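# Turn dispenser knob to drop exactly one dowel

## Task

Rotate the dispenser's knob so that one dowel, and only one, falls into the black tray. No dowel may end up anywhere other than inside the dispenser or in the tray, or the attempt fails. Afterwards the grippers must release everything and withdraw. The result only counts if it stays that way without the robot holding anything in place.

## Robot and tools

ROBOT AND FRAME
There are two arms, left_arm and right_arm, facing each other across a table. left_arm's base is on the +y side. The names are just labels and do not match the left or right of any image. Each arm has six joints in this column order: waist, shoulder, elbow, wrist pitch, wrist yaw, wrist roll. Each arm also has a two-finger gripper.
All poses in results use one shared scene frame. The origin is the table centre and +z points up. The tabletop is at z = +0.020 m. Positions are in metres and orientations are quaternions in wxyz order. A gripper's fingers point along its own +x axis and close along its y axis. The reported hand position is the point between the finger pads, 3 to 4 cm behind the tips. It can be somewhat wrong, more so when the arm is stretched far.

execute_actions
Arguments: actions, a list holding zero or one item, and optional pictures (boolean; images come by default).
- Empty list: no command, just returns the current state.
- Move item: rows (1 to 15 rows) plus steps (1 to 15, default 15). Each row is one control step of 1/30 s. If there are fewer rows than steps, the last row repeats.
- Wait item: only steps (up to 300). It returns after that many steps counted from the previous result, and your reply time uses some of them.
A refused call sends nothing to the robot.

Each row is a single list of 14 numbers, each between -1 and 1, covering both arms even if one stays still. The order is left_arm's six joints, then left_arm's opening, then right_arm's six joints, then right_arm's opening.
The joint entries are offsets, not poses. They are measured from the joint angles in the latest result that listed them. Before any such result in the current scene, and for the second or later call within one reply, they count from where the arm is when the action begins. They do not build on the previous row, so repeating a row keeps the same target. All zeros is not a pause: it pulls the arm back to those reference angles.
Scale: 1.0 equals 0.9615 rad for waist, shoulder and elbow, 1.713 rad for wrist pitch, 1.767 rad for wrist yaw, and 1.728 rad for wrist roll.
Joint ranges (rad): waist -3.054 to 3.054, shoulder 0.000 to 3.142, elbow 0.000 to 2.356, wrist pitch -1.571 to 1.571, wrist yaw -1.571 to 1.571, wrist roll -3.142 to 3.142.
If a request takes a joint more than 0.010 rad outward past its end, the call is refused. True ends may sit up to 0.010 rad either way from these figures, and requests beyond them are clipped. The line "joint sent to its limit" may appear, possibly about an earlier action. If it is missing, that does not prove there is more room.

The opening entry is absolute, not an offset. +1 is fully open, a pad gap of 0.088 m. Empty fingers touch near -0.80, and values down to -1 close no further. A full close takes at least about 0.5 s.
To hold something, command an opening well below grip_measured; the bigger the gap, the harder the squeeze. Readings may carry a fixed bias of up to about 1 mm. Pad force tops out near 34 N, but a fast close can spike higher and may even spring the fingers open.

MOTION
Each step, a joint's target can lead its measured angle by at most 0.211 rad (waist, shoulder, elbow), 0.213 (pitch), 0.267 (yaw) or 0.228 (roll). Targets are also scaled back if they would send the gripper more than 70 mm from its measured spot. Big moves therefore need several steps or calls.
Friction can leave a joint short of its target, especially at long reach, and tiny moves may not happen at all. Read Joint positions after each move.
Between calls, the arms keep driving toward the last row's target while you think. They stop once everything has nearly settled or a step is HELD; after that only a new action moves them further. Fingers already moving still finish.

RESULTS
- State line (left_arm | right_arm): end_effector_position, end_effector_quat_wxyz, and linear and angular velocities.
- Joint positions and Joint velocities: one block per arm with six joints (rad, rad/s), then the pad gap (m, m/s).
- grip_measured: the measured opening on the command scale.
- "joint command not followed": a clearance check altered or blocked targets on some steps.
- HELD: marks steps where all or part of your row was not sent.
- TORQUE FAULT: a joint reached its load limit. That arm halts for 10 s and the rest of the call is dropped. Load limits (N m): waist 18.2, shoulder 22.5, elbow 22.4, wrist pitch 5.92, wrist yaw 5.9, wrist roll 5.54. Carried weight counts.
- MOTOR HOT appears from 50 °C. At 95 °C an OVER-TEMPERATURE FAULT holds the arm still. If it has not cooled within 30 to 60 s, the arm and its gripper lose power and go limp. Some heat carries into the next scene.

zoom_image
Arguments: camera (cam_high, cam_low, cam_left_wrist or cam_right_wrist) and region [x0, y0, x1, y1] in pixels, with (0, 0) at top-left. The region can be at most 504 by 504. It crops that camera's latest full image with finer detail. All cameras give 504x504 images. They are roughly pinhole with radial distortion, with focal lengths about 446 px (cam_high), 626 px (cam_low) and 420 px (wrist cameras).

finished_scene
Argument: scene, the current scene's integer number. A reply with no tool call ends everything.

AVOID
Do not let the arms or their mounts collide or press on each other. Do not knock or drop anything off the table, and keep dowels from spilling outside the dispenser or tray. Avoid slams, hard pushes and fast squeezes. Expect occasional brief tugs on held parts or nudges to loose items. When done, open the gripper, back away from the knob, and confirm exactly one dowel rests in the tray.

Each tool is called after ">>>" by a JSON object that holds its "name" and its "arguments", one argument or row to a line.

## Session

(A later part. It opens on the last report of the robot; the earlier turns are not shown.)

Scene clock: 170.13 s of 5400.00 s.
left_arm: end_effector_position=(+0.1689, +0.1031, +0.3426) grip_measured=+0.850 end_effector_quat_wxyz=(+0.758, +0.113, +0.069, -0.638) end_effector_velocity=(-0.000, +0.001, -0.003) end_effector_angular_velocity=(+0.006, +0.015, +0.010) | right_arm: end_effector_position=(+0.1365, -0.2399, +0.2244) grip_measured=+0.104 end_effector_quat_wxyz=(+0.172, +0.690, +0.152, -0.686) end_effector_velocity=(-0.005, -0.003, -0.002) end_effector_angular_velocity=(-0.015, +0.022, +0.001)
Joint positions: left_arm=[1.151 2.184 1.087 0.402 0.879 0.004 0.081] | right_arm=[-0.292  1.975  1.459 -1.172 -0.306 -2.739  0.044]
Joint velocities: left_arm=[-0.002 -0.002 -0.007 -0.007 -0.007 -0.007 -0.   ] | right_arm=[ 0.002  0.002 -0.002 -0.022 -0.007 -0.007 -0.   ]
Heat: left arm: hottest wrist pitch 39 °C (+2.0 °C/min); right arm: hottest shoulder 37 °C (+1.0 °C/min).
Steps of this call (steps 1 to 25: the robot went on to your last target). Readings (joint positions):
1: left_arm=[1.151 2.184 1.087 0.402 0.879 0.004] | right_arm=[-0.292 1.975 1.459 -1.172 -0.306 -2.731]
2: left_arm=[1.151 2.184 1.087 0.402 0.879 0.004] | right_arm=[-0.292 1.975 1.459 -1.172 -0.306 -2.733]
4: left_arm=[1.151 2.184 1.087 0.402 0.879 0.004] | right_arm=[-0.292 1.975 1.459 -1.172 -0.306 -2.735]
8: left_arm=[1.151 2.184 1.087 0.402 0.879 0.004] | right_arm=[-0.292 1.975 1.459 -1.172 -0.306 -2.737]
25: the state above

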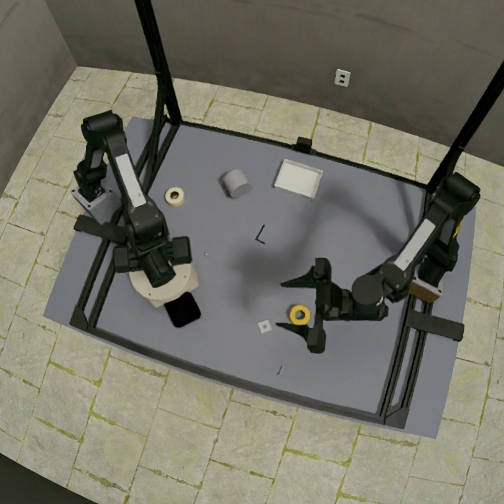

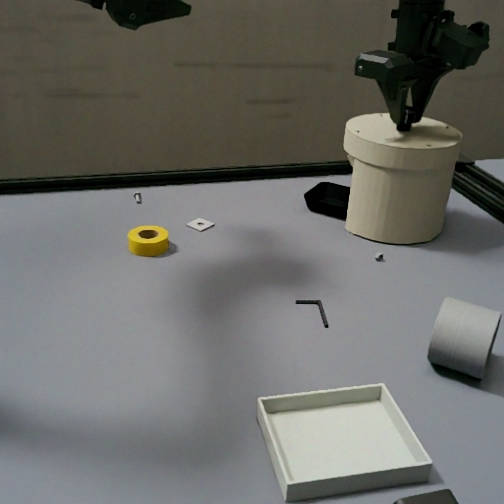

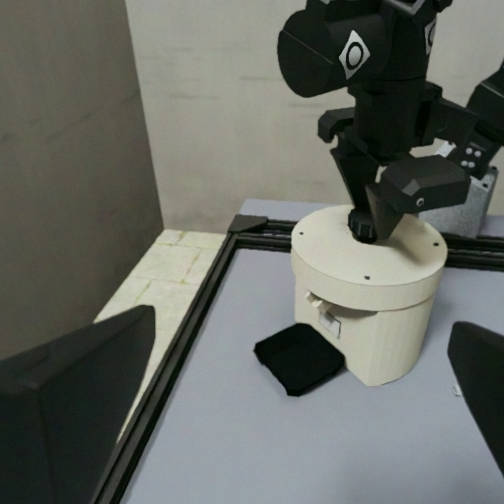

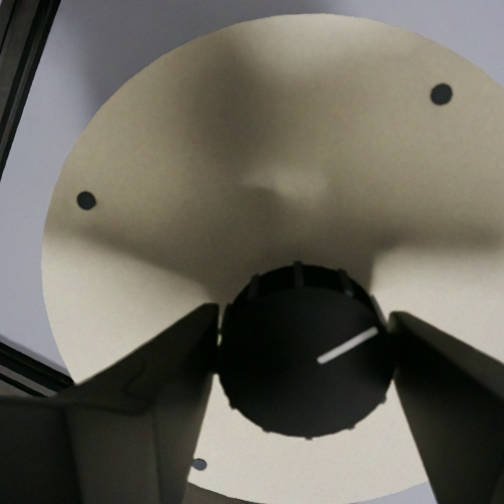

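>>> {"name": "execute_actions", "arguments": {
  "actions": [
    {"rows":[[0,0,0,0,0,0,0.85,0,0,0,0,0,-0.04,-0.5],[0,0,0,0,0,0,0.85,0,0,0,0,0,-0.08,-0.5],[0,0,0,0,0,0,0.85,0,0,0,0,0,-0.12,-0.5],[0,0,0,0,0,0,0.85,0,0,0,0,0,-0.16,-0.5],[0,0,0,0,0,0,0.85,0,0,0,0,0,-0.19,-0.5]],"steps":15}
  ],
  "pictures": false
}}

>>> {"name": "execute_actions", "arguments": {
  "actions": [
    {"steps":25}
  ]
}}

Scene clock: 174.40 s of 5400.00 s.
left_arm: end_effector_position=(+0.1689, +0.1031, +0.3427) grip_measured=+0.850 end_effector_quat_wxyz=(+0.758, +0.113, +0.069, -0.638) end_effector_velocity=(-0.000, +0.000, -0.001) end_effector_angular_velocity=(+0.003, +0.011, +0.009) | right_arm: end_effector_position=(+0.1370, -0.2409, +0.2241) grip_measured=+0.103 end_effector_quat_wxyz=(+0.280, +0.657, +0.252, -0.654) end_effector_velocity=(-0.002, -0.003, +0.000) end_effector_angular_velocity=(-0.013, +0.004, +0.124)
Joint positions: left_arm=[1.151 2.184 1.087 0.402 0.879 0.004 0.081] | right_arm=[-0.29   1.975  1.459 -1.174 -0.296 -3.046  0.044]
Joint velocities: left_arm=[-0.002 -0.002 -0.002 -0.007 -0.007 -0.007 -0.   ] | right_arm=[ 0.002 -0.007 -0.007 -0.007  0.007 -0.125  0.   ]
Heat: left arm: hottest wrist pitch 39 °C (+2.0 °C/min); right arm: hottest shoulder 38 °C (+2.0 °C/min).
Steps of this call (steps 1 to 15: the robot went on to your last target; steps 16 to 90: nothing new was sent; then 0.77 s passed at rest; steps 91 to 105: all 15 steps of this action). Readings (joint positions):
91: left_arm=[1.151 2.184 1.087 0.402 0.879 0.004] | right_arm=[-0.292 1.975 1.459 -1.172 -0.307 -2.752]
92: left_arm=[1.151 2.184 1.087 0.402 0.879 0.004] | right_arm=[-0.292 1.975 1.459 -1.172 -0.306 -2.778]
94: left_arm=[1.151 2.184 1.087 0.402 0.879 0.004] | right_arm=[-0.291 1.975 1.459 -1.173 -0.303 -2.856]
98: left_arm=[1.151 2.184 1.087 0.402 0.879 0.004] | right_arm=[-0.290 1.975 1.459 -1.174 -0.299 -2.984]
105: the state above

Scene clock: 175.23 s of 5400.00 s.
left_arm: end_effector_position=(+0.1689, +0.1031, +0.3427) grip_measured=+0.850 end_effector_quat_wxyz=(+0.758, +0.113, +0.069, -0.638) end_effector_velocity=(-0.001, +0.000, +0.000) end_effector_angular_velocity=(+0.001, +0.007, +0.008) | right_arm: end_effector_position=(+0.1370, -0.2410, +0.2242) grip_measured=+0.103 end_effector_quat_wxyz=(+0.284, +0.655, +0.256, -0.652) end_effector_velocity=(+0.000, -0.003, +0.001) end_effector_angular_velocity=(-0.009, -0.001, +0.003)
Joint positions: left_arm=[1.151 2.184 1.087 0.402 0.879 0.004 0.081] | right_arm=[-0.29   1.975  1.459 -1.174 -0.296 -3.06   0.044]
Joint velocities: left_arm=[-0.002 -0.007 -0.002 -0.007 -0.007 -0.007 -0.   ] | right_arm=[-0.002 -0.002 -0.002 -0.007  0.007 -0.007 -0.   ]
Heat: left arm: hottest wrist pitch 39 °C (+2.0 °C/min); right arm: hottest shoulder 38 °C (+2.0 °C/min).
Steps of this call (steps 1 to 25: the robot went on to your last target). Readings (joint positions):
1: left_arm=[1.151 2.184 1.087 0.402 0.879 0.004] | right_arm=[-0.290 1.975 1.459 -1.174 -0.296 -3.049]
2: left_arm=[1.151 2.184 1.087 0.402 0.879 0.004] | right_arm=[-0.290 1.975 1.459 -1.174 -0.296 -3.051]
4: left_arm=[1.151 2.184 1.087 0.402 0.879 0.004] | right_arm=[-0.290 1.975 1.459 -1.174 -0.296 -3.054]
8: left_arm=[1.151 2.184 1.087 0.402 0.879 0.004] | right_arm=[-0.290 1.975 1.459 -1.174 -0.296 -3.058]
25: the state above

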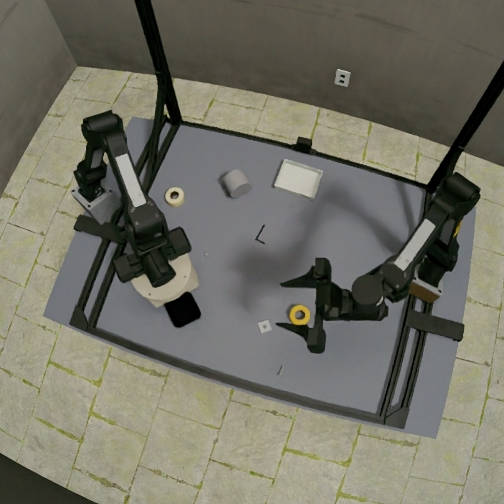

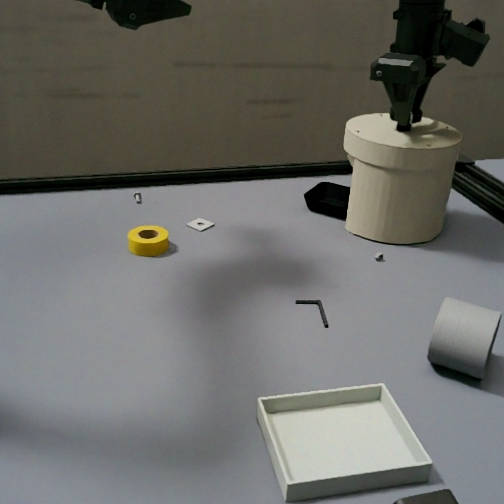

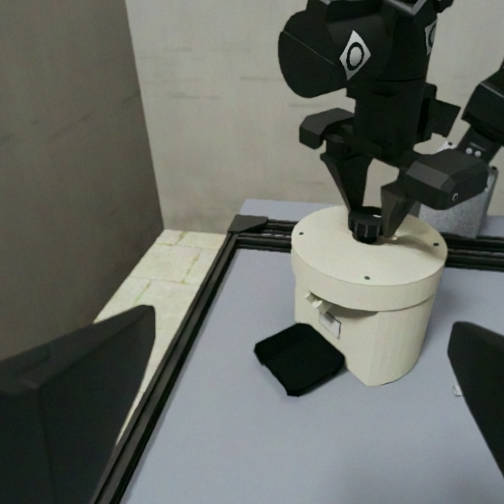

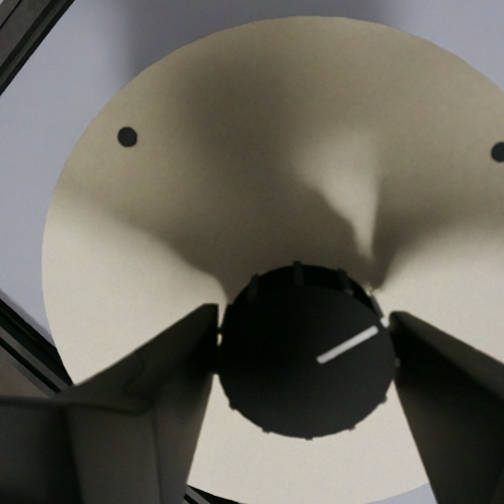

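>>> {"name": "execute_actions", "arguments": {
  "actions": [
    {"rows":[[0,0,0,0,0,0,0.85,0,0,0,0,0,0,0.6],[0,0,0,0,0,0,0.85,0,0,0,0,0,0,0.6],[0,0,0,0,0,0,0.85,0,0,0,0,0,0,0.6],[0,0,0,0,0,0,0.85,0,0,0,0,0,0,0.6],[0,0,0,0,0,0,0.85,0,0,0,0,0,0,0.6],[0,0,0,0,0,0,0.85,0,0,0,0,0,0,0.6],[0,0,0,0,0,0,0.85,0,0,0,0,0,0,0.6],[0,0,0,0,0,0,0.85,-0.021,0,0,0.01,-0.019,0,0.6],[0,0,0,0,0,0,0.85,-0.021,0,0,0.01,-0.019,1,0.6]],"steps":15}
  ],
  "pictures": false
}}

>>> {"name": "execute_actions", "arguments": {
  "actions": [
    {"steps":20}
  ],
  "pictures": false
}}

>>> {"name": "execute_actions", "arguments": {
  "actions": [
    {"rows":[[0,0,0,0,0,0,0.85,0,0,0,0,0,1,0.6]],"steps":15}
  ],
  "pictures": false
}}

>>> {"name": "execute_actions", "arguments": {
  "actions": [
    {"rows":[[0,0,0,0,0,0,0.85,0,0,0,0,0,1,0.6]],"steps":15}
  ],
  "pictures": false
}}

>>> {"name": "execute_actions", "arguments": {
  "actions": [
    {"steps":30}
  ]
}}

Scene clock: 182.83 s of 5400.00 s.
left_arm: end_effector_position=(+0.1689, +0.1032, +0.3430) grip_measured=+0.850 end_effector_quat_wxyz=(+0.758, +0.113, +0.068, -0.638) end_effector_velocity=(-0.002, -0.002, -0.002) end_effector_angular_velocity=(+0.004, +0.024, +0.008) | right_arm: end_effector_position=(+0.1402, -0.2391, +0.2259) grip_measured=+0.576 end_effector_quat_wxyz=(+0.152, +0.694, +0.147, -0.688) end_effector_velocity=(+0.000, -0.001, +0.003) end_effector_angular_velocity=(+0.051, +0.032, -1.515)
Joint positions: left_arm=[1.152 2.183 1.087 0.402 0.879 0.004 0.081] | right_arm=[-0.306  1.975  1.459 -1.161 -0.321 -2.713  0.067]
Joint velocities: left_arm=[-0.007 -0.002 -0.002 -0.007 -0.007 -0.022 -0.   ] | right_arm=[-0.027 -0.002 -0.002 -0.007 -0.051  1.487  0.009]
Heat: left arm: hottest wrist pitch 39 °C (+1.0 °C/min); right arm: hottest shoulder 38 °C (+2.0 °C/min).
From where the robot then was, a joint's target lay farther than a number of 1.0 reaches, so one or more steps of this call were cut to that.
Steps of this call (steps 1 to 15: the robot went on to your last target; steps 16 to 90: nothing new was sent; then 4.10 s passed at rest; steps 91 to 105: all 15 steps of this action). Readings (joint positions):
91: left_arm=[1.152 2.183 1.087 0.402 0.879 0.004] | right_arm=[-0.291 1.975 1.459 -1.174 -0.297 -3.060]
92: left_arm=[1.152 2.183 1.087 0.402 0.879 0.004] | right_arm=[-0.291 1.975 1.459 -1.174 -0.297 -3.060]
94: left_arm=[1.152 2.183 1.087 0.402 0.879 0.004] | right_arm=[-0.291 1.975 1.459 -1.174 -0.297 -3.060]
98: left_arm=[1.152 2.183 1.087 0.402 0.879 0.004] | right_arm=[-0.292 1.975 1.459 -1.172 -0.301 -3.060]
105: the state above

Scene clock: 183.50 s of 5400.00 s.
left_arm: end_effector_position=(+0.1689, +0.1032, +0.3430) grip_measured=+0.850 end_effector_quat_wxyz=(+0.758, +0.113, +0.068, -0.638) end_effector_velocity=(+0.001, -0.001, -0.001) end_effector_angular_velocity=(-0.001, +0.003, +0.006) | right_arm: end_effector_position=(+0.1404, -0.2385, +0.2260) grip_measured=+0.600 end_effector_quat_wxyz=(+0.202, -0.680, +0.201, +0.675) end_effector_velocity=(-0.001, +0.000, +0.001) end_effector_angular_velocity=(+0.023, +0.020, -1.526)
Joint positions: left_arm=[1.152 2.183 1.087 0.402 0.879 0.004 0.081] | right_arm=[-0.307  1.975  1.459 -1.158 -0.325 -1.709  0.068]
Joint velocities: left_arm=[-0.002  0.002 -0.002  0.007 -0.007 -0.007 -0.   ] | right_arm=[-0.007  0.002  0.002 -0.007 -0.022  1.516  0.   ]
Heat: left arm: hottest wrist pitch 39 °C (+1.0 °C/min); right arm: hottest shoulder 38 °C (+2.0 °C/min).
Steps of this call (steps 1 to 20: the robot went on to your last target). Readings (joint positions):
1: left_arm=[1.152 2.183 1.087 0.402 0.879 0.004] | right_arm=[-0.307 1.975 1.459 -1.160 -0.322 -2.663]
2: left_arm=[1.152 2.183 1.087 0.402 0.879 0.004] | right_arm=[-0.307 1.975 1.459 -1.160 -0.323 -2.613]
4: left_arm=[1.152 2.183 1.087 0.402 0.879 0.004] | right_arm=[-0.307 1.975 1.459 -1.159 -0.324 -2.512]
8: left_arm=[1.152 2.183 1.087 0.402 0.879 0.004] | right_arm=[-0.307 1.975 1.459 -1.159 -0.325 -2.311]
20: the state above

Scene clock: 184.00 s of 5400.00 s.
left_arm: end_effector_position=(+0.1689, +0.1032, +0.3430) grip_measured=+0.850 end_effector_quat_wxyz=(+0.758, +0.113, +0.068, -0.638) end_effector_velocity=(-0.000, +0.001, -0.003) end_effector_angular_velocity=(+0.008, +0.001, +0.006) | right_arm: end_effector_position=(+0.1404, -0.2385, +0.2260) grip_measured=+0.600 end_effector_quat_wxyz=(+0.438, -0.558, +0.435, +0.554) end_effector_velocity=(-0.003, +0.002, +0.003) end_effector_angular_velocity=(+0.029, +0.014, -1.518)
Joint positions: left_arm=[1.152 2.183 1.087 0.402 0.879 0.004 0.081] | right_arm=[-0.307  1.975  1.459 -1.158 -0.325 -0.956  0.068]
Joint velocities: left_arm=[-0.002 -0.002 -0.007 -0.007 -0.007  0.007 -0.   ] | right_arm=[-0.002 -0.007  0.002 -0.007 -0.022  1.516 -0.   ]
Heat: left arm: hottest wrist pitch 39 °C (+1.0 °C/min); right arm: hottest shoulder 38 °C (+1.0 °C/min).
Steps of this call (steps 1 to 15: all 15 steps of this action). Readings (joint positions):
1: left_arm=[1.152 2.183 1.087 0.402 0.879 0.004] | right_arm=[-0.307 1.975 1.459 -1.158 -0.325 -1.659]
2: left_arm=[1.152 2.183 1.087 0.402 0.879 0.004] | right_arm=[-0.307 1.975 1.459 -1.158 -0.325 -1.609]
4: left_arm=[1.152 2.183 1.087 0.402 0.879 0.004] | right_arm=[-0.307 1.975 1.459 -1.158 -0.325 -1.508]
8: left_arm=[1.152 2.183 1.087 0.402 0.879 0.004] | right_arm=[-0.307 1.975 1.459 -1.158 -0.325 -1.307]
15: the state above

Scene clock: 184.50 s of 5400.00 s.
left_arm: end_effector_position=(+0.1689, +0.1032, +0.3430) grip_measured=+0.850 end_effector_quat_wxyz=(+0.758, +0.113, +0.068, -0.638) end_effector_velocity=(-0.002, -0.000, -0.002) end_effector_angular_velocity=(+0.004, +0.015, -0.005) | right_arm: end_effector_position=(+0.1404, -0.2385, +0.2260) grip_measured=+0.600 end_effector_quat_wxyz=(+0.613, -0.358, +0.608, +0.355) end_effector_velocity=(-0.004, +0.000, +0.002) end_effector_angular_velocity=(+0.025, +0.017, -1.505)
Joint positions: left_arm=[1.152 2.183 1.087 0.402 0.879 0.004 0.081] | right_arm=[-0.307  1.975  1.459 -1.158 -0.325 -0.203  0.068]
Joint velocities: left_arm=[-0.002 -0.002 -0.002 -0.007  0.007 -0.007 -0.   ] | right_arm=[-0.002 -0.007 -0.002 -0.007 -0.022  1.502 -0.   ]
Heat: left arm: hottest wrist pitch 39 °C (+1.0 °C/min); right arm: hottest shoulder 38 °C (+1.0 °C/min).
Steps of this call (steps 1 to 15: all 15 steps of this action). Readings (joint positions):
1: left_arm=[1.152 2.183 1.087 0.402 0.879 0.004] | right_arm=[-0.307 1.975 1.459 -1.158 -0.325 -0.906]
2: left_arm=[1.152 2.183 1.087 0.402 0.879 0.004] | right_arm=[-0.307 1.975 1.459 -1.158 -0.325 -0.856]
4: left_arm=[1.152 2.183 1.087 0.402 0.879 0.004] | right_arm=[-0.307 1.975 1.459 -1.158 -0.325 -0.755]
8: left_arm=[1.152 2.183 1.087 0.402 0.879 0.004] | right_arm=[-0.307 1.975 1.459 -1.158 -0.325 -0.555]
15: the state above

Scene clock: 185.50 s of 5400.00 s.
left_arm: end_effector_position=(+0.1689, +0.1032, +0.3430) grip_measured=+0.850 end_effector_quat_wxyz=(+0.758, +0.113, +0.068, -0.638) end_effector_velocity=(+0.002, +0.001, -0.004) end_effector_angular_velocity=(+0.013, +0.005, +0.023) | right_arm: end_effector_position=(+0.1404, -0.2385, +0.2260) grip_measured=+0.600 end_effector_quat_wxyz=(+0.709, -0.033, +0.704, +0.033) end_effector_velocity=(-0.000, -0.004, -0.001) end_effector_angular_velocity=(-0.012, +0.002, -0.058)
Joint positions: left_arm=[1.152 2.183 1.087 0.402 0.879 0.004 0.081] | right_arm=[-0.307  1.975  1.459 -1.158 -0.325  0.762  0.068]
Joint velocities: left_arm=[-0.002 -0.002 -0.002 -0.022 -0.022  0.007 -0.   ] | right_arm=[-0.002 -0.002 -0.007 -0.007  0.007  0.051 -0.   ]
Heat: left arm: hottest wrist pitch 39 °C (+1.0 °C/min); right arm: hottest shoulder 38 °C (+1.0 °C/min).
Steps of this call (steps 1 to 30: the robot went on to your last target). Readings (joint positions):
1: left_arm=[1.152 2.183 1.087 0.402 0.879 0.004] | right_arm=[-0.307 1.975 1.459 -1.158 -0.325 -0.153]
2: left_arm=[1.152 2.183 1.087 0.402 0.879 0.004] | right_arm=[-0.307 1.975 1.459 -1.158 -0.325 -0.103]
4: left_arm=[1.152 2.183 1.087 0.402 0.879 0.004] | right_arm=[-0.307 1.975 1.459 -1.158 -0.325 -0.003]
8: left_arm=[1.152 2.183 1.087 0.402 0.879 0.004] | right_arm=[-0.307 1.975 1.459 -1.158 -0.325 0.198]
30: the state above

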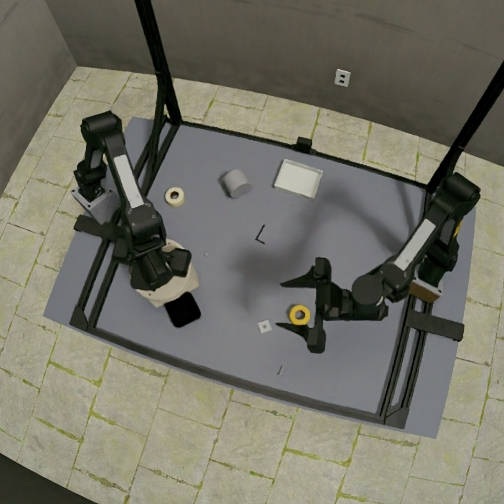

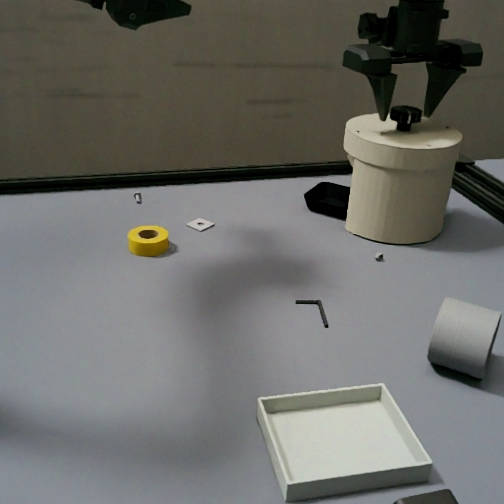

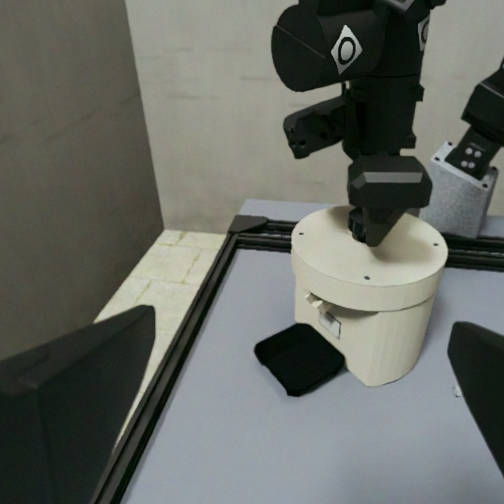

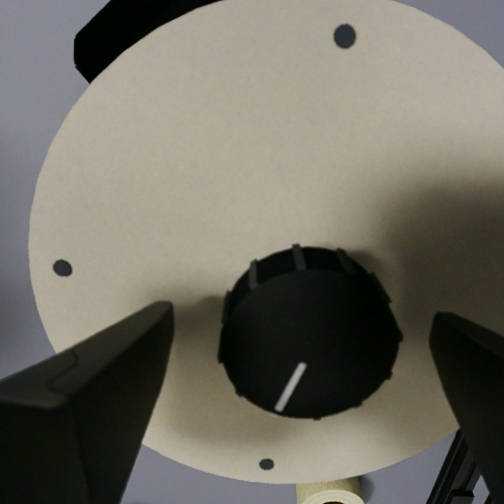

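>>> {"name": "execute_actions", "arguments": {
  "actions": [
    {"rows":[[0,0,0,0,0,0,0.85,0,0,0,0,0,0,0.5],[0,0,0,0,0,0,0.85,0,0,0,0,0,0,0.4],[0,0,0,0,0,0,0.85,0,0,0,0,0,0,0.3],[0,0,0,0,0,0,0.85,0,0,0,0,0,0,0.2],[0,0,0,0,0,0,0.85,0,0,0,0,0,0,0.15],[0,0,0,0,0,0,0.85,0,0,0,0,0,0,0.1],[0,0,0,0,0,0,0.85,0,0,0,0,0,0,0.05],[0,0,0,0,0,0,0.85,0,0,0,0,0,0,0],[0,0,0,0,0,0,0.85,0,0,0,0,0,0,-0.05],[0,0,0,0,0,0,0.85,0,0,0,0,0,0,-0.1],[0,0,0,0,0,0,0.85,0,0,0,0,0,0,-0.2],[0,0,0,0,0,0,0.85,0,0,0,0,0,0,-0.3],[0,0,0,0,0,0,0.85,0,0,0,0,0,0,-0.4]],"steps":15}
  ],
  "pictures": false
}}

>>> {"name": "execute_actions", "arguments": {
  "actions": [
    {"rows":[[0,0,0,0,0,0,0.85,0,0,0,0,0,-0.04,-0.4],[0,0,0,0,0,0,0.85,0,0,0,0,0,-0.08,-0.4],[0,0,0,0,0,0,0.85,0,0,0,0,0,-0.12,-0.4],[0,0,0,0,0,0,0.85,0,0,0,0,0,-0.16,-0.4]],"steps":15}
  ],
  "pictures": false
}}

>>> {"name": "execute_actions", "arguments": {
  "actions": [
    {"steps":25}
  ]
}}

Scene clock: 191.77 s of 5400.00 s.
left_arm: end_effector_position=(+0.1689, +0.1032, +0.3430) grip_measured=+0.850 end_effector_quat_wxyz=(+0.758, +0.113, +0.068, -0.638) end_effector_velocity=(-0.000, -0.001, +0.001) end_effector_angular_velocity=(-0.006, +0.013, +0.009) | right_arm: end_effector_position=(+0.1405, -0.2388, +0.2260) grip_measured=+0.102 end_effector_quat_wxyz=(+0.709, -0.032, +0.703, +0.030) end_effector_velocity=(-0.002, -0.006, -0.001) end_effector_angular_velocity=(-0.023, +0.011, -0.004)
Joint positions: left_arm=[1.152 2.183 1.087 0.402 0.879 0.004 0.081] | right_arm=[-0.307  1.975  1.459 -1.159 -0.324  0.766  0.044]
Joint velocities: left_arm=[-0.002 -0.002 -0.002  0.007 -0.007 -0.022 -0.001] | right_arm=[-0.002 -0.002 -0.007 -0.022  0.007 -0.007 -0.   ]
Heat: left arm: hottest wrist pitch 39 °C (+1.0 °C/min); right arm: hottest shoulder 38 °C (+1.0 °C/min).
Steps of this call (steps 1 to 15: the robot went on to your last target; steps 16 to 90: nothing new was sent; then 2.77 s passed at rest; steps 91 to 105: all 15 steps of this action). Readings (joint positions):
91: left_arm=[1.152 2.183 1.087 0.402 0.879 0.004] | right_arm=[-0.307 1.975 1.459 -1.158 -0.325 0.767]
92: left_arm=[1.152 2.183 1.087 0.402 0.879 0.004] | right_arm=[-0.307 1.975 1.459 -1.158 -0.325 0.767]
94: left_arm=[1.152 2.183 1.087 0.402 0.879 0.004] | right_arm=[-0.307 1.975 1.459 -1.158 -0.325 0.767]
98: left_arm=[1.152 2.183 1.087 0.402 0.879 0.004] | right_arm=[-0.307 1.975 1.459 -1.158 -0.325 0.767]
105: the state above

Scene clock: 192.27 s of 5400.00 s.
left_arm: end_effector_position=(+0.1689, +0.1032, +0.3430) grip_measured=+0.850 end_effector_quat_wxyz=(+0.758, +0.113, +0.068, -0.638) end_effector_velocity=(-0.002, -0.001, +0.000) end_effector_angular_velocity=(+0.002, +0.011, -0.007) | right_arm: end_effector_position=(+0.1403, -0.2390, +0.2257) grip_measured=+0.102 end_effector_quat_wxyz=(+0.700, -0.126, +0.693, +0.120) end_effector_velocity=(-0.002, -0.001, +0.000) end_effector_angular_velocity=(-0.000, +0.010, +0.061)
Joint positions: left_arm=[1.152 2.183 1.087 0.402 0.879 0.004 0.081] | right_arm=[-0.305  1.975  1.459 -1.16  -0.319  0.506  0.044]
Joint velocities: left_arm=[-0.002 -0.002  0.002 -0.007  0.007 -0.007 -0.   ] | right_arm=[-0.002 -0.002 -0.002 -0.007 -0.007 -0.066 -0.   ]
Heat: left arm: hottest wrist pitch 39 °C (+1.0 °C/min); right arm: hottest shoulder 38 °C (+1.0 °C/min).
Steps of this call (steps 1 to 15: all 15 steps of this action). Readings (joint positions):
1: left_arm=[1.152 2.183 1.087 0.402 0.879 0.004] | right_arm=[-0.307 1.975 1.459 -1.159 -0.323 0.756]
2: left_arm=[1.152 2.183 1.087 0.402 0.879 0.004] | right_arm=[-0.307 1.975 1.459 -1.159 -0.323 0.732]
4: left_arm=[1.152 2.183 1.087 0.402 0.879 0.004] | right_arm=[-0.306 1.975 1.459 -1.159 -0.322 0.653]
8: left_arm=[1.152 2.183 1.087 0.402 0.879 0.004] | right_arm=[-0.305 1.975 1.459 -1.160 -0.320 0.553]
15: the state above

Scene clock: 193.10 s of 5400.00 s.
left_arm: end_effector_position=(+0.1689, +0.1032, +0.3430) grip_measured=+0.850 end_effector_quat_wxyz=(+0.758, +0.113, +0.068, -0.638) end_effector_velocity=(-0.001, -0.001, -0.002) end_effector_angular_velocity=(+0.007, +0.001, -0.009) | right_arm: end_effector_position=(+0.1403, -0.2389, +0.2257) grip_measured=+0.102 end_effector_quat_wxyz=(+0.699, -0.129, +0.692, +0.124) end_effector_velocity=(+0.000, -0.003, +0.000) end_effector_angular_velocity=(-0.010, -0.001, +0.017)
Joint positions: left_arm=[1.152 2.183 1.087 0.402 0.879 0.004 0.081] | right_arm=[-0.305  1.975  1.459 -1.159 -0.319  0.496  0.044]
Joint velocities: left_arm=[-0.002  0.002  0.002 -0.007  0.007  0.007 -0.   ] | right_arm=[-0.002 -0.002 -0.002 -0.007  0.007 -0.022 -0.   ]
Heat: left arm: hottest wrist pitch 39 °C (+1.0 °C/min); right arm: hottest shoulder 38 °C (+1.0 °C/min).
Steps of this call (steps 1 to 15: the robot went on to your last target; steps 16 to 25: nothing new was sent). Readings (joint positions):
1: left_arm=[1.152 2.183 1.087 0.402 0.879 0.004] | right_arm=[-0.305 1.975 1.459 -1.160 -0.319 0.504]
2: left_arm=[1.152 2.183 1.087 0.402 0.879 0.004] | right_arm=[-0.305 1.975 1.459 -1.160 -0.319 0.502]
4: left_arm=[1.152 2.183 1.087 0.402 0.879 0.004] | right_arm=[-0.305 1.975 1.459 -1.159 -0.319 0.500]
8: left_arm=[1.152 2.183 1.087 0.402 0.879 0.004] | right_arm=[-0.305 1.975 1.459 -1.159 -0.319 0.497]
25: the state above
All arms were judged still, so your last target was given up. Only a new action makes them travel on or press farther. Fingers that are still opening or closing keep moving.

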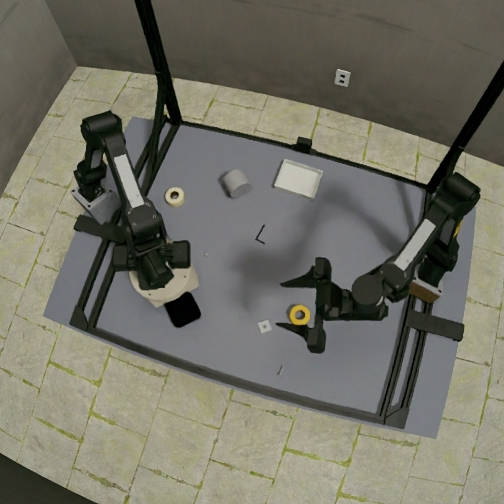

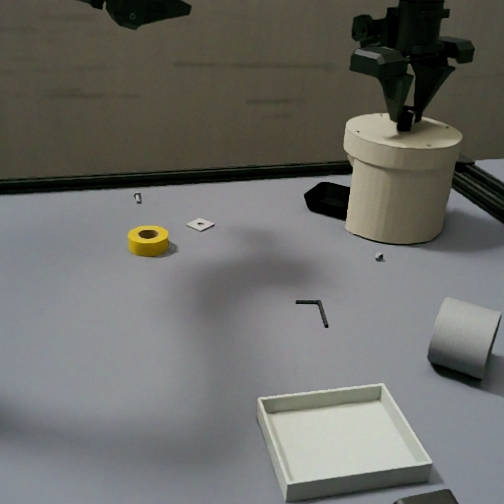

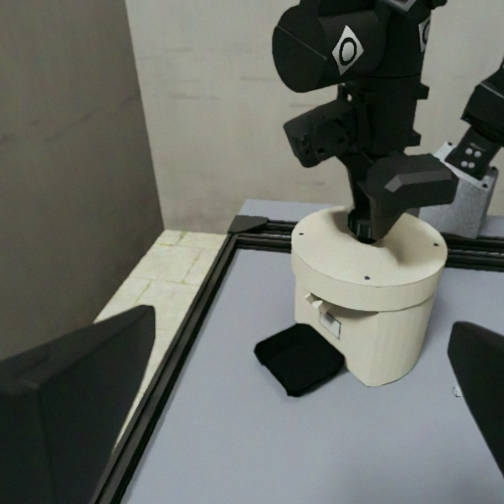

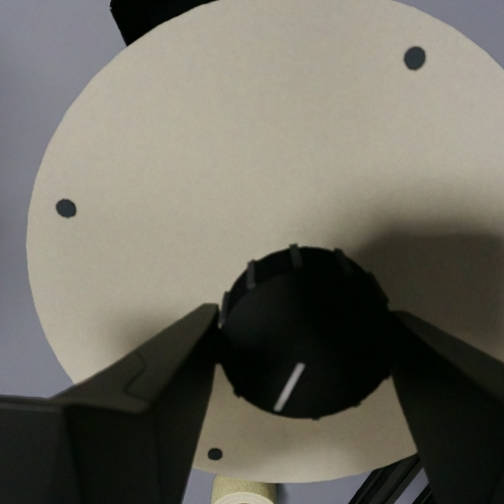

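>>> {"name": "execute_actions", "arguments": {
  "actions": [
    {"rows":[[0,0,0,0,0,0,0.85,0,0,0,0,0,-0.04,-0.4],[0,0,0,0,0,0,0.85,0,0,0,0,0,-0.08,-0.4],[0,0,0,0,0,0,0.85,0,0,0,0,0,-0.12,-0.4],[0,0,0,0,0,0,0.85,0,0,0,0,0,-0.17,-0.4]],"steps":15}
  ],
  "pictures": false
}}

>>> {"name": "execute_actions", "arguments": {
  "actions": [
    {"steps":25}
  ]
}}

Scene clock: 197.23 s of 5400.00 s.
left_arm: end_effector_position=(+0.1688, +0.1031, +0.3433) grip_measured=+0.850 end_effector_quat_wxyz=(+0.758, +0.113, +0.068, -0.638) end_effector_velocity=(+0.002, -0.000, +0.001) end_effector_angular_velocity=(-0.004, -0.005, +0.019) | right_arm: end_effector_position=(+0.1402, -0.2390, +0.2254) grip_measured=+0.102 end_effector_quat_wxyz=(+0.675, -0.227, +0.667, +0.216) end_effector_velocity=(-0.002, -0.001, +0.000) end_effector_angular_velocity=(-0.001, +0.011, +0.105)
Joint positions: left_arm=[1.152 2.183 1.087 0.402 0.879 0.004 0.081] | right_arm=[-0.302  1.975  1.459 -1.159 -0.314  0.221  0.044]
Joint velocities: left_arm=[-0.002 -0.002 -0.002  0.007 -0.022 -0.007 -0.   ] | right_arm=[-0.002 -0.002 -0.002 -0.007 -0.007 -0.11  -0.   ]
Heat: left arm: hottest wrist pitch 39 °C (+1.0 °C/min); right arm: hottest shoulder 38 °C (+1.0 °C/min).
Steps of this call (steps 1 to 90: nothing new was sent; then 0.63 s passed at rest; steps 91 to 105: all 15 steps of this action). Readings (joint positions):
91: left_arm=[1.152 2.183 1.087 0.402 0.879 0.004] | right_arm=[-0.305 1.975 1.459 -1.159 -0.319 0.484]
92: left_arm=[1.152 2.183 1.087 0.402 0.879 0.004] | right_arm=[-0.305 1.975 1.459 -1.159 -0.319 0.459]
94: left_arm=[1.152 2.183 1.087 0.402 0.879 0.004] | right_arm=[-0.303 1.975 1.459 -1.159 -0.317 0.375]
98: left_arm=[1.152 2.183 1.087 0.402 0.879 0.004] | right_arm=[-0.302 1.975 1.459 -1.159 -0.315 0.266]
105: the state above

Scene clock: 198.07 s of 5400.00 s.
left_arm: end_effector_position=(+0.1688, +0.1031, +0.3433) grip_measured=+0.850 end_effector_quat_wxyz=(+0.758, +0.113, +0.068, -0.638) end_effector_velocity=(-0.001, +0.000, +0.000) end_effector_angular_velocity=(+0.001, +0.007, +0.008) | right_arm: end_effector_position=(+0.1402, -0.2390, +0.2254) grip_measured=+0.102 end_effector_quat_wxyz=(+0.674, -0.230, +0.666, +0.220) end_effector_velocity=(+0.001, +0.001, +0.003) end_effector_angular_velocity=(+0.016, -0.003, -0.010)
Joint positions: left_arm=[1.152 2.183 1.087 0.402 0.879 0.004 0.081] | right_arm=[-0.302  1.975  1.459 -1.159 -0.314  0.211  0.044]
Joint velocities: left_arm=[-0.002 -0.007 -0.002 -0.007 -0.007 -0.007  0.   ] | right_arm=[-0.007 -0.007 -0.002  0.007 -0.007  0.007 -0.   ]
Heat: left arm: hottest wrist pitch 39 °C (+1.0 °C/min); right arm: hottest shoulder 38 °C (+1.0 °C/min).
Steps of this call (steps 1 to 25: the robot went on to your last target). Readings (joint positions):
1: left_arm=[1.152 2.183 1.087 0.402 0.879 0.004] | right_arm=[-0.302 1.975 1.459 -1.159 -0.314 0.219]
2: left_arm=[1.152 2.183 1.087 0.402 0.879 0.004] | right_arm=[-0.302 1.975 1.459 -1.159 -0.314 0.217]
4: left_arm=[1.152 2.183 1.087 0.402 0.879 0.004] | right_arm=[-0.302 1.975 1.459 -1.159 -0.314 0.215]
8: left_arm=[1.152 2.183 1.087 0.402 0.879 0.004] | right_arm=[-0.302 1.975 1.459 -1.159 -0.314 0.212]
25: the state above

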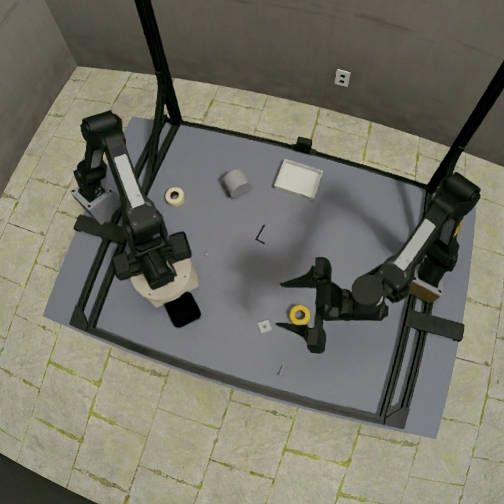

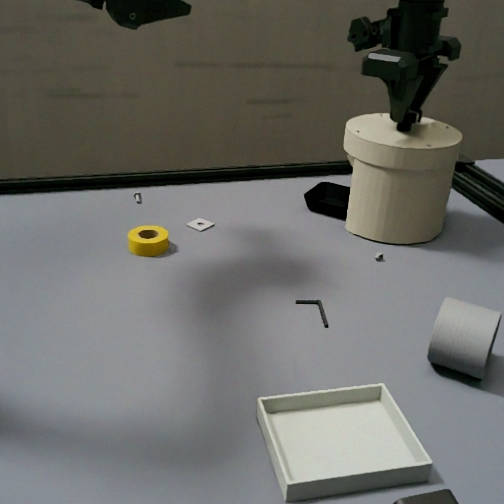

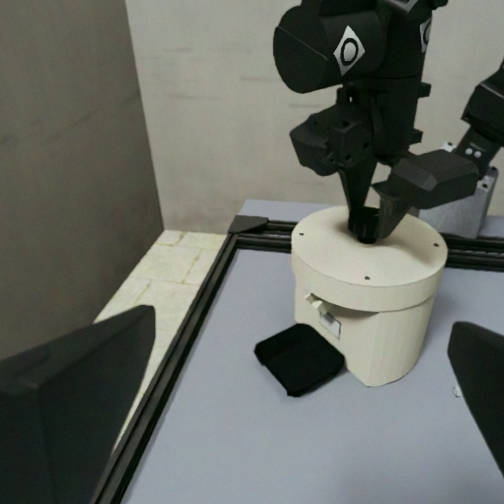

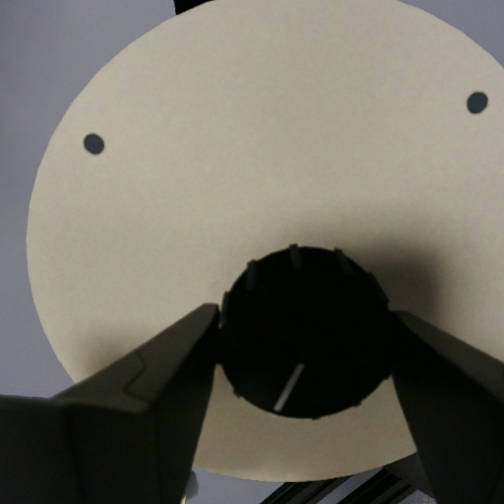

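>>> {"name": "execute_actions", "arguments": {
  "actions": [
    {"rows":[[0,0,0,0,0,0,0.85,0,0,0,0,0,-0.04,-0.4],[0,0,0,0,0,0,0.85,0,0,0,0,0,-0.08,-0.4],[0,0,0,0,0,0,0.85,0,0,0,0,0,-0.12,-0.4],[0,0,0,0,0,0,0.85,0,0,0,0,0,-0.17,-0.4]],"steps":15}
  ],
  "pictures": false
}}

>>> {"name": "execute_actions", "arguments": {
  "actions": [
    {"steps":25}
  ]
}}

Scene clock: 202.37 s of 5400.00 s.
left_arm: end_effector_position=(+0.1688, +0.1031, +0.3433) grip_measured=+0.850 end_effector_quat_wxyz=(+0.758, +0.113, +0.068, -0.638) end_effector_velocity=(-0.002, -0.000, -0.007) end_effector_angular_velocity=(+0.013, +0.041, +0.013) | right_arm: end_effector_position=(+0.1401, -0.2390, +0.2252) grip_measured=+0.101 end_effector_quat_wxyz=(+0.636, -0.325, +0.628, +0.309) end_effector_velocity=(-0.003, +0.000, +0.000) end_effector_angular_velocity=(+0.008, +0.022, +0.076)
Joint positions: left_arm=[1.152 2.183 1.087 0.402 0.879 0.004 0.081] | right_arm=[-0.299  1.975  1.459 -1.159 -0.307 -0.067  0.044]
Joint velocities: left_arm=[-0.007 -0.002 -0.007 -0.022 -0.007 -0.022 -0.   ] | right_arm=[-0.002 -0.002 -0.002 -0.007 -0.022 -0.081 -0.   ]
Heat: left arm: hottest wrist pitch 39 °C (+1.0 °C/min); right arm: hottest shoulder 38 °C (+1.0 °C/min).
Steps of this call (steps 1 to 15: the robot went on to your last target; steps 16 to 90: nothing new was sent; then 0.80 s passed at rest; steps 91 to 105: all 15 steps of this action). Readings (joint positions):
91: left_arm=[1.152 2.183 1.087 0.402 0.879 0.004] | right_arm=[-0.302 1.975 1.459 -1.159 -0.314 0.199]
92: left_arm=[1.152 2.183 1.087 0.402 0.879 0.004] | right_arm=[-0.302 1.975 1.459 -1.159 -0.314 0.174]
94: left_arm=[1.152 2.183 1.087 0.402 0.879 0.004] | right_arm=[-0.301 1.975 1.459 -1.159 -0.312 0.093]
98: left_arm=[1.152 2.183 1.087 0.402 0.879 0.004] | right_arm=[-0.299 1.975 1.459 -1.159 -0.309 -0.016]
105: the state above

Scene clock: 203.20 s of 5400.00 s.
left_arm: end_effector_position=(+0.1688, +0.1031, +0.3433) grip_measured=+0.850 end_effector_quat_wxyz=(+0.758, +0.113, +0.068, -0.638) end_effector_velocity=(-0.001, -0.001, +0.002) end_effector_angular_velocity=(-0.001, +0.003, +0.006) | right_arm: end_effector_position=(+0.1401, -0.2389, +0.2252) grip_measured=+0.101 end_effector_quat_wxyz=(+0.634, -0.328, +0.626, +0.312) end_effector_velocity=(-0.003, +0.000, +0.000) end_effector_angular_velocity=(+0.010, +0.021, -0.012)
Joint positions: left_arm=[1.152 2.183 1.087 0.402 0.879 0.004 0.081] | right_arm=[-0.299  1.975  1.459 -1.159 -0.307 -0.078  0.044]
Joint velocities: left_arm=[-0.002 -0.007  0.002 -0.007 -0.007 -0.007 -0.   ] | right_arm=[-0.002 -0.002 -0.002 -0.007 -0.022  0.007  0.   ]
Heat: left arm: hottest wrist pitch 39 °C (+1.0 °C/min); right arm: hottest shoulder 38 °C (+1.0 °C/min).
Steps of this call (steps 1 to 25: the robot went on to your last target). Readings (joint positions):
1: left_arm=[1.152 2.183 1.087 0.402 0.879 0.004] | right_arm=[-0.299 1.975 1.459 -1.159 -0.307 -0.069]
2: left_arm=[1.152 2.183 1.087 0.402 0.879 0.004] | right_arm=[-0.299 1.975 1.459 -1.159 -0.307 -0.071]
4: left_arm=[1.152 2.183 1.087 0.402 0.879 0.004] | right_arm=[-0.299 1.975 1.459 -1.159 -0.307 -0.074]
8: left_arm=[1.152 2.183 1.087 0.402 0.879 0.004] | right_arm=[-0.299 1.975 1.459 -1.159 -0.307 -0.077]
25: the state above

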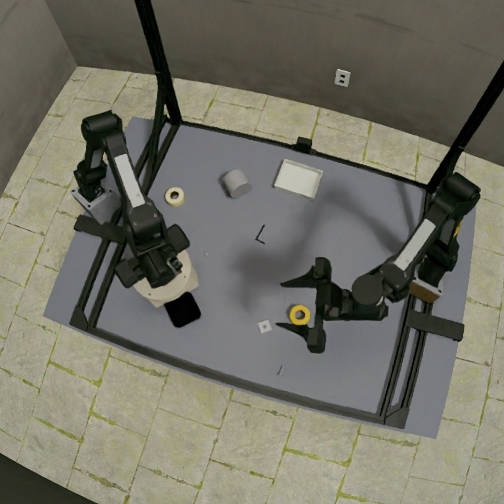

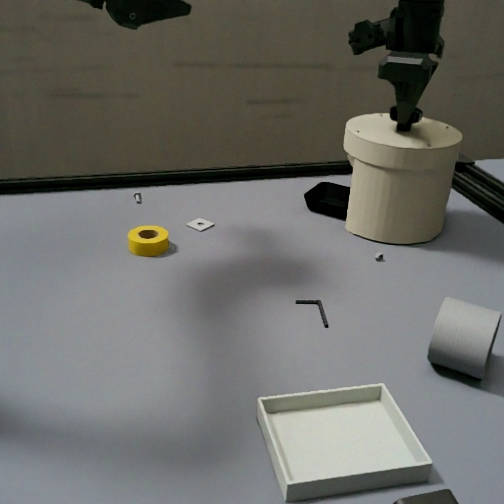

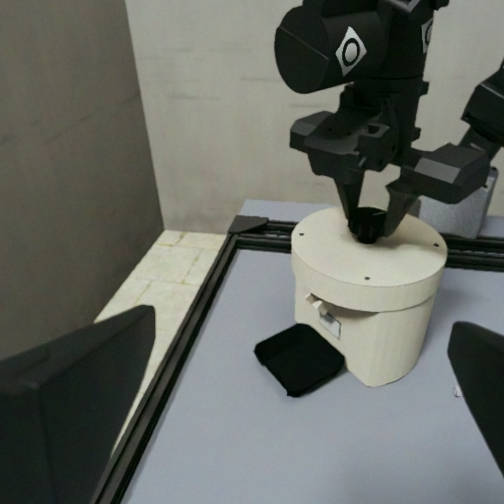

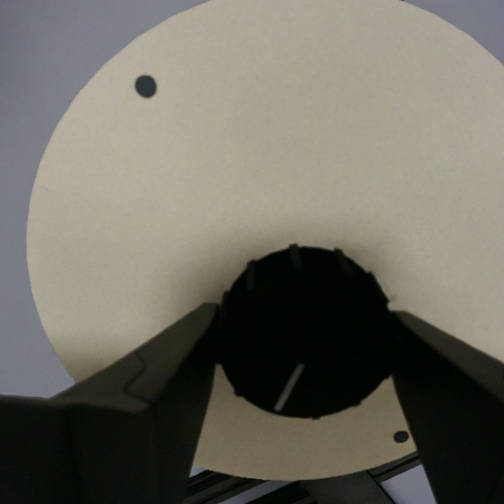

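>>> {"name": "execute_actions", "arguments": {
  "actions": [
    {"rows":[[0,0,0,0,0,0,0.85,0,0,0,0,0,-0.04,-0.4],[0,0,0,0,0,0,0.85,0,0,0,0,0,-0.08,-0.4],[0,0,0,0,0,0,0.85,0,0,0,0,0,-0.12,-0.4],[0,0,0,0,0,0,0.85,0,0,0,0,0,-0.17,-0.4]],"steps":15}
  ],
  "pictures": false
}}

>>> {"name": "execute_actions", "arguments": {
  "actions": [
    {"steps":25}
  ]
}}

Scene clock: 207.73 s of 5400.00 s.
left_arm: end_effector_position=(+0.1688, +0.1031, +0.3433) grip_measured=+0.850 end_effector_quat_wxyz=(+0.758, +0.113, +0.068, -0.638) end_effector_velocity=(-0.001, +0.000, +0.001) end_effector_angular_velocity=(-0.001, -0.015, +0.002) | right_arm: end_effector_position=(+0.1399, -0.2389, +0.2250) grip_measured=+0.100 end_effector_quat_wxyz=(+0.583, -0.415, +0.577, +0.394) end_effector_velocity=(-0.001, -0.000, +0.002) end_effector_angular_velocity=(+0.001, +0.009, +0.092)
Joint positions: left_arm=[1.152 2.183 1.087 0.402 0.879 0.004 0.081] | right_arm=[-0.296  1.975  1.459 -1.159 -0.302 -0.353  0.044]
Joint velocities: left_arm=[-0.002 -0.007 -0.007  0.007 -0.007  0.007 -0.   ] | right_arm=[-0.002 -0.002  0.002 -0.007 -0.007 -0.095  0.   ]
Heat: left arm: hottest wrist pitch 40 °C (+2.0 °C/min); right arm: hottest shoulder 38 °C (+1.0 °C/min).
Steps of this call (steps 1 to 15: the robot went on to your last target; steps 16 to 90: nothing new was sent; then 1.03 s passed at rest; steps 91 to 105: all 15 steps of this action). Readings (joint positions):
91: left_arm=[1.152 2.183 1.087 0.402 0.879 0.004] | right_arm=[-0.299 1.975 1.459 -1.159 -0.308 -0.091]
92: left_arm=[1.152 2.183 1.087 0.402 0.879 0.004] | right_arm=[-0.299 1.975 1.459 -1.159 -0.307 -0.117]
94: left_arm=[1.152 2.183 1.087 0.402 0.879 0.004] | right_arm=[-0.297 1.975 1.459 -1.159 -0.304 -0.199]
98: left_arm=[1.152 2.183 1.087 0.402 0.879 0.004] | right_arm=[-0.296 1.975 1.459 -1.159 -0.302 -0.302]
105: the state above

Scene clock: 208.57 s of 5400.00 s.
left_arm: end_effector_position=(+0.1688, +0.1031, +0.3433) grip_measured=+0.850 end_effector_quat_wxyz=(+0.758, +0.113, +0.068, -0.638) end_effector_velocity=(+0.001, -0.000, -0.003) end_effector_angular_velocity=(+0.006, +0.015, +0.010) | right_arm: end_effector_position=(+0.1400, -0.2389, +0.2250) grip_measured=+0.100 end_effector_quat_wxyz=(+0.581, -0.418, +0.575, +0.397) end_effector_velocity=(-0.004, -0.004, +0.000) end_effector_angular_velocity=(-0.011, +0.019, +0.013)
Joint positions: left_arm=[1.152 2.183 1.087 0.402 0.879 0.004 0.081] | right_arm=[-0.296  1.975  1.459 -1.159 -0.302 -0.364  0.044]
Joint velocities: left_arm=[-0.002  0.002 -0.002 -0.007 -0.007 -0.007 -0.   ] | right_arm=[-0.002 -0.002 -0.002 -0.022 -0.007 -0.022 -0.   ]
Heat: left arm: hottest wrist pitch 40 °C (+2.0 °C/min); right arm: hottest shoulder 38 °C (+1.0 °C/min).
Steps of this call (steps 1 to 25: the robot went on to your last target). Readings (joint positions):
1: left_arm=[1.152 2.183 1.087 0.402 0.879 0.004] | right_arm=[-0.296 1.975 1.459 -1.159 -0.302 -0.355]
2: left_arm=[1.152 2.183 1.087 0.402 0.879 0.004] | right_arm=[-0.296 1.975 1.459 -1.159 -0.302 -0.357]
4: left_arm=[1.152 2.183 1.087 0.402 0.879 0.004] | right_arm=[-0.296 1.975 1.459 -1.159 -0.302 -0.360]
8: left_arm=[1.152 2.183 1.087 0.402 0.879 0.004] | right_arm=[-0.296 1.975 1.459 -1.159 -0.302 -0.362]
25: the state above

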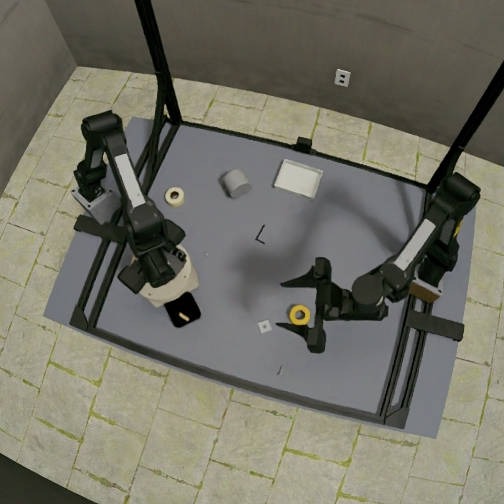

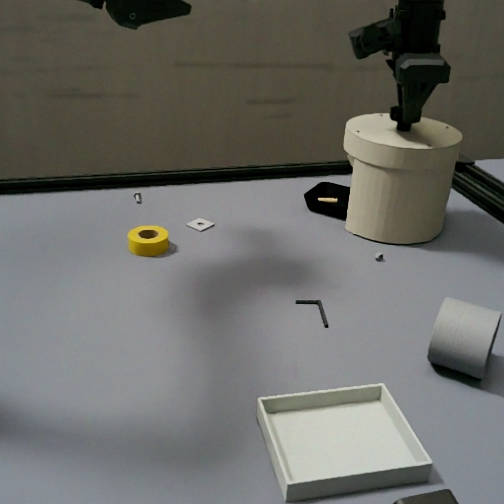

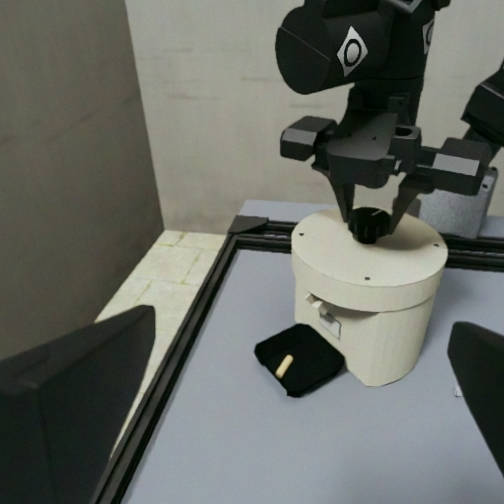

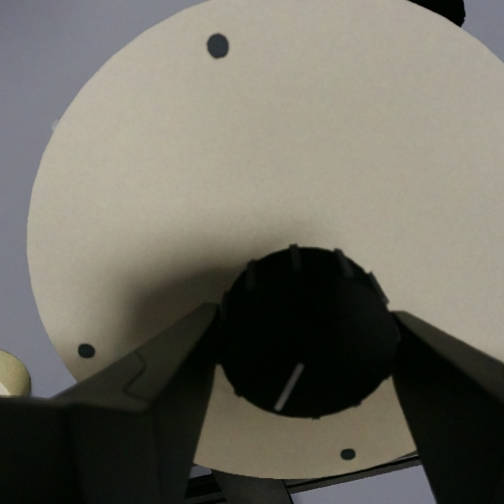

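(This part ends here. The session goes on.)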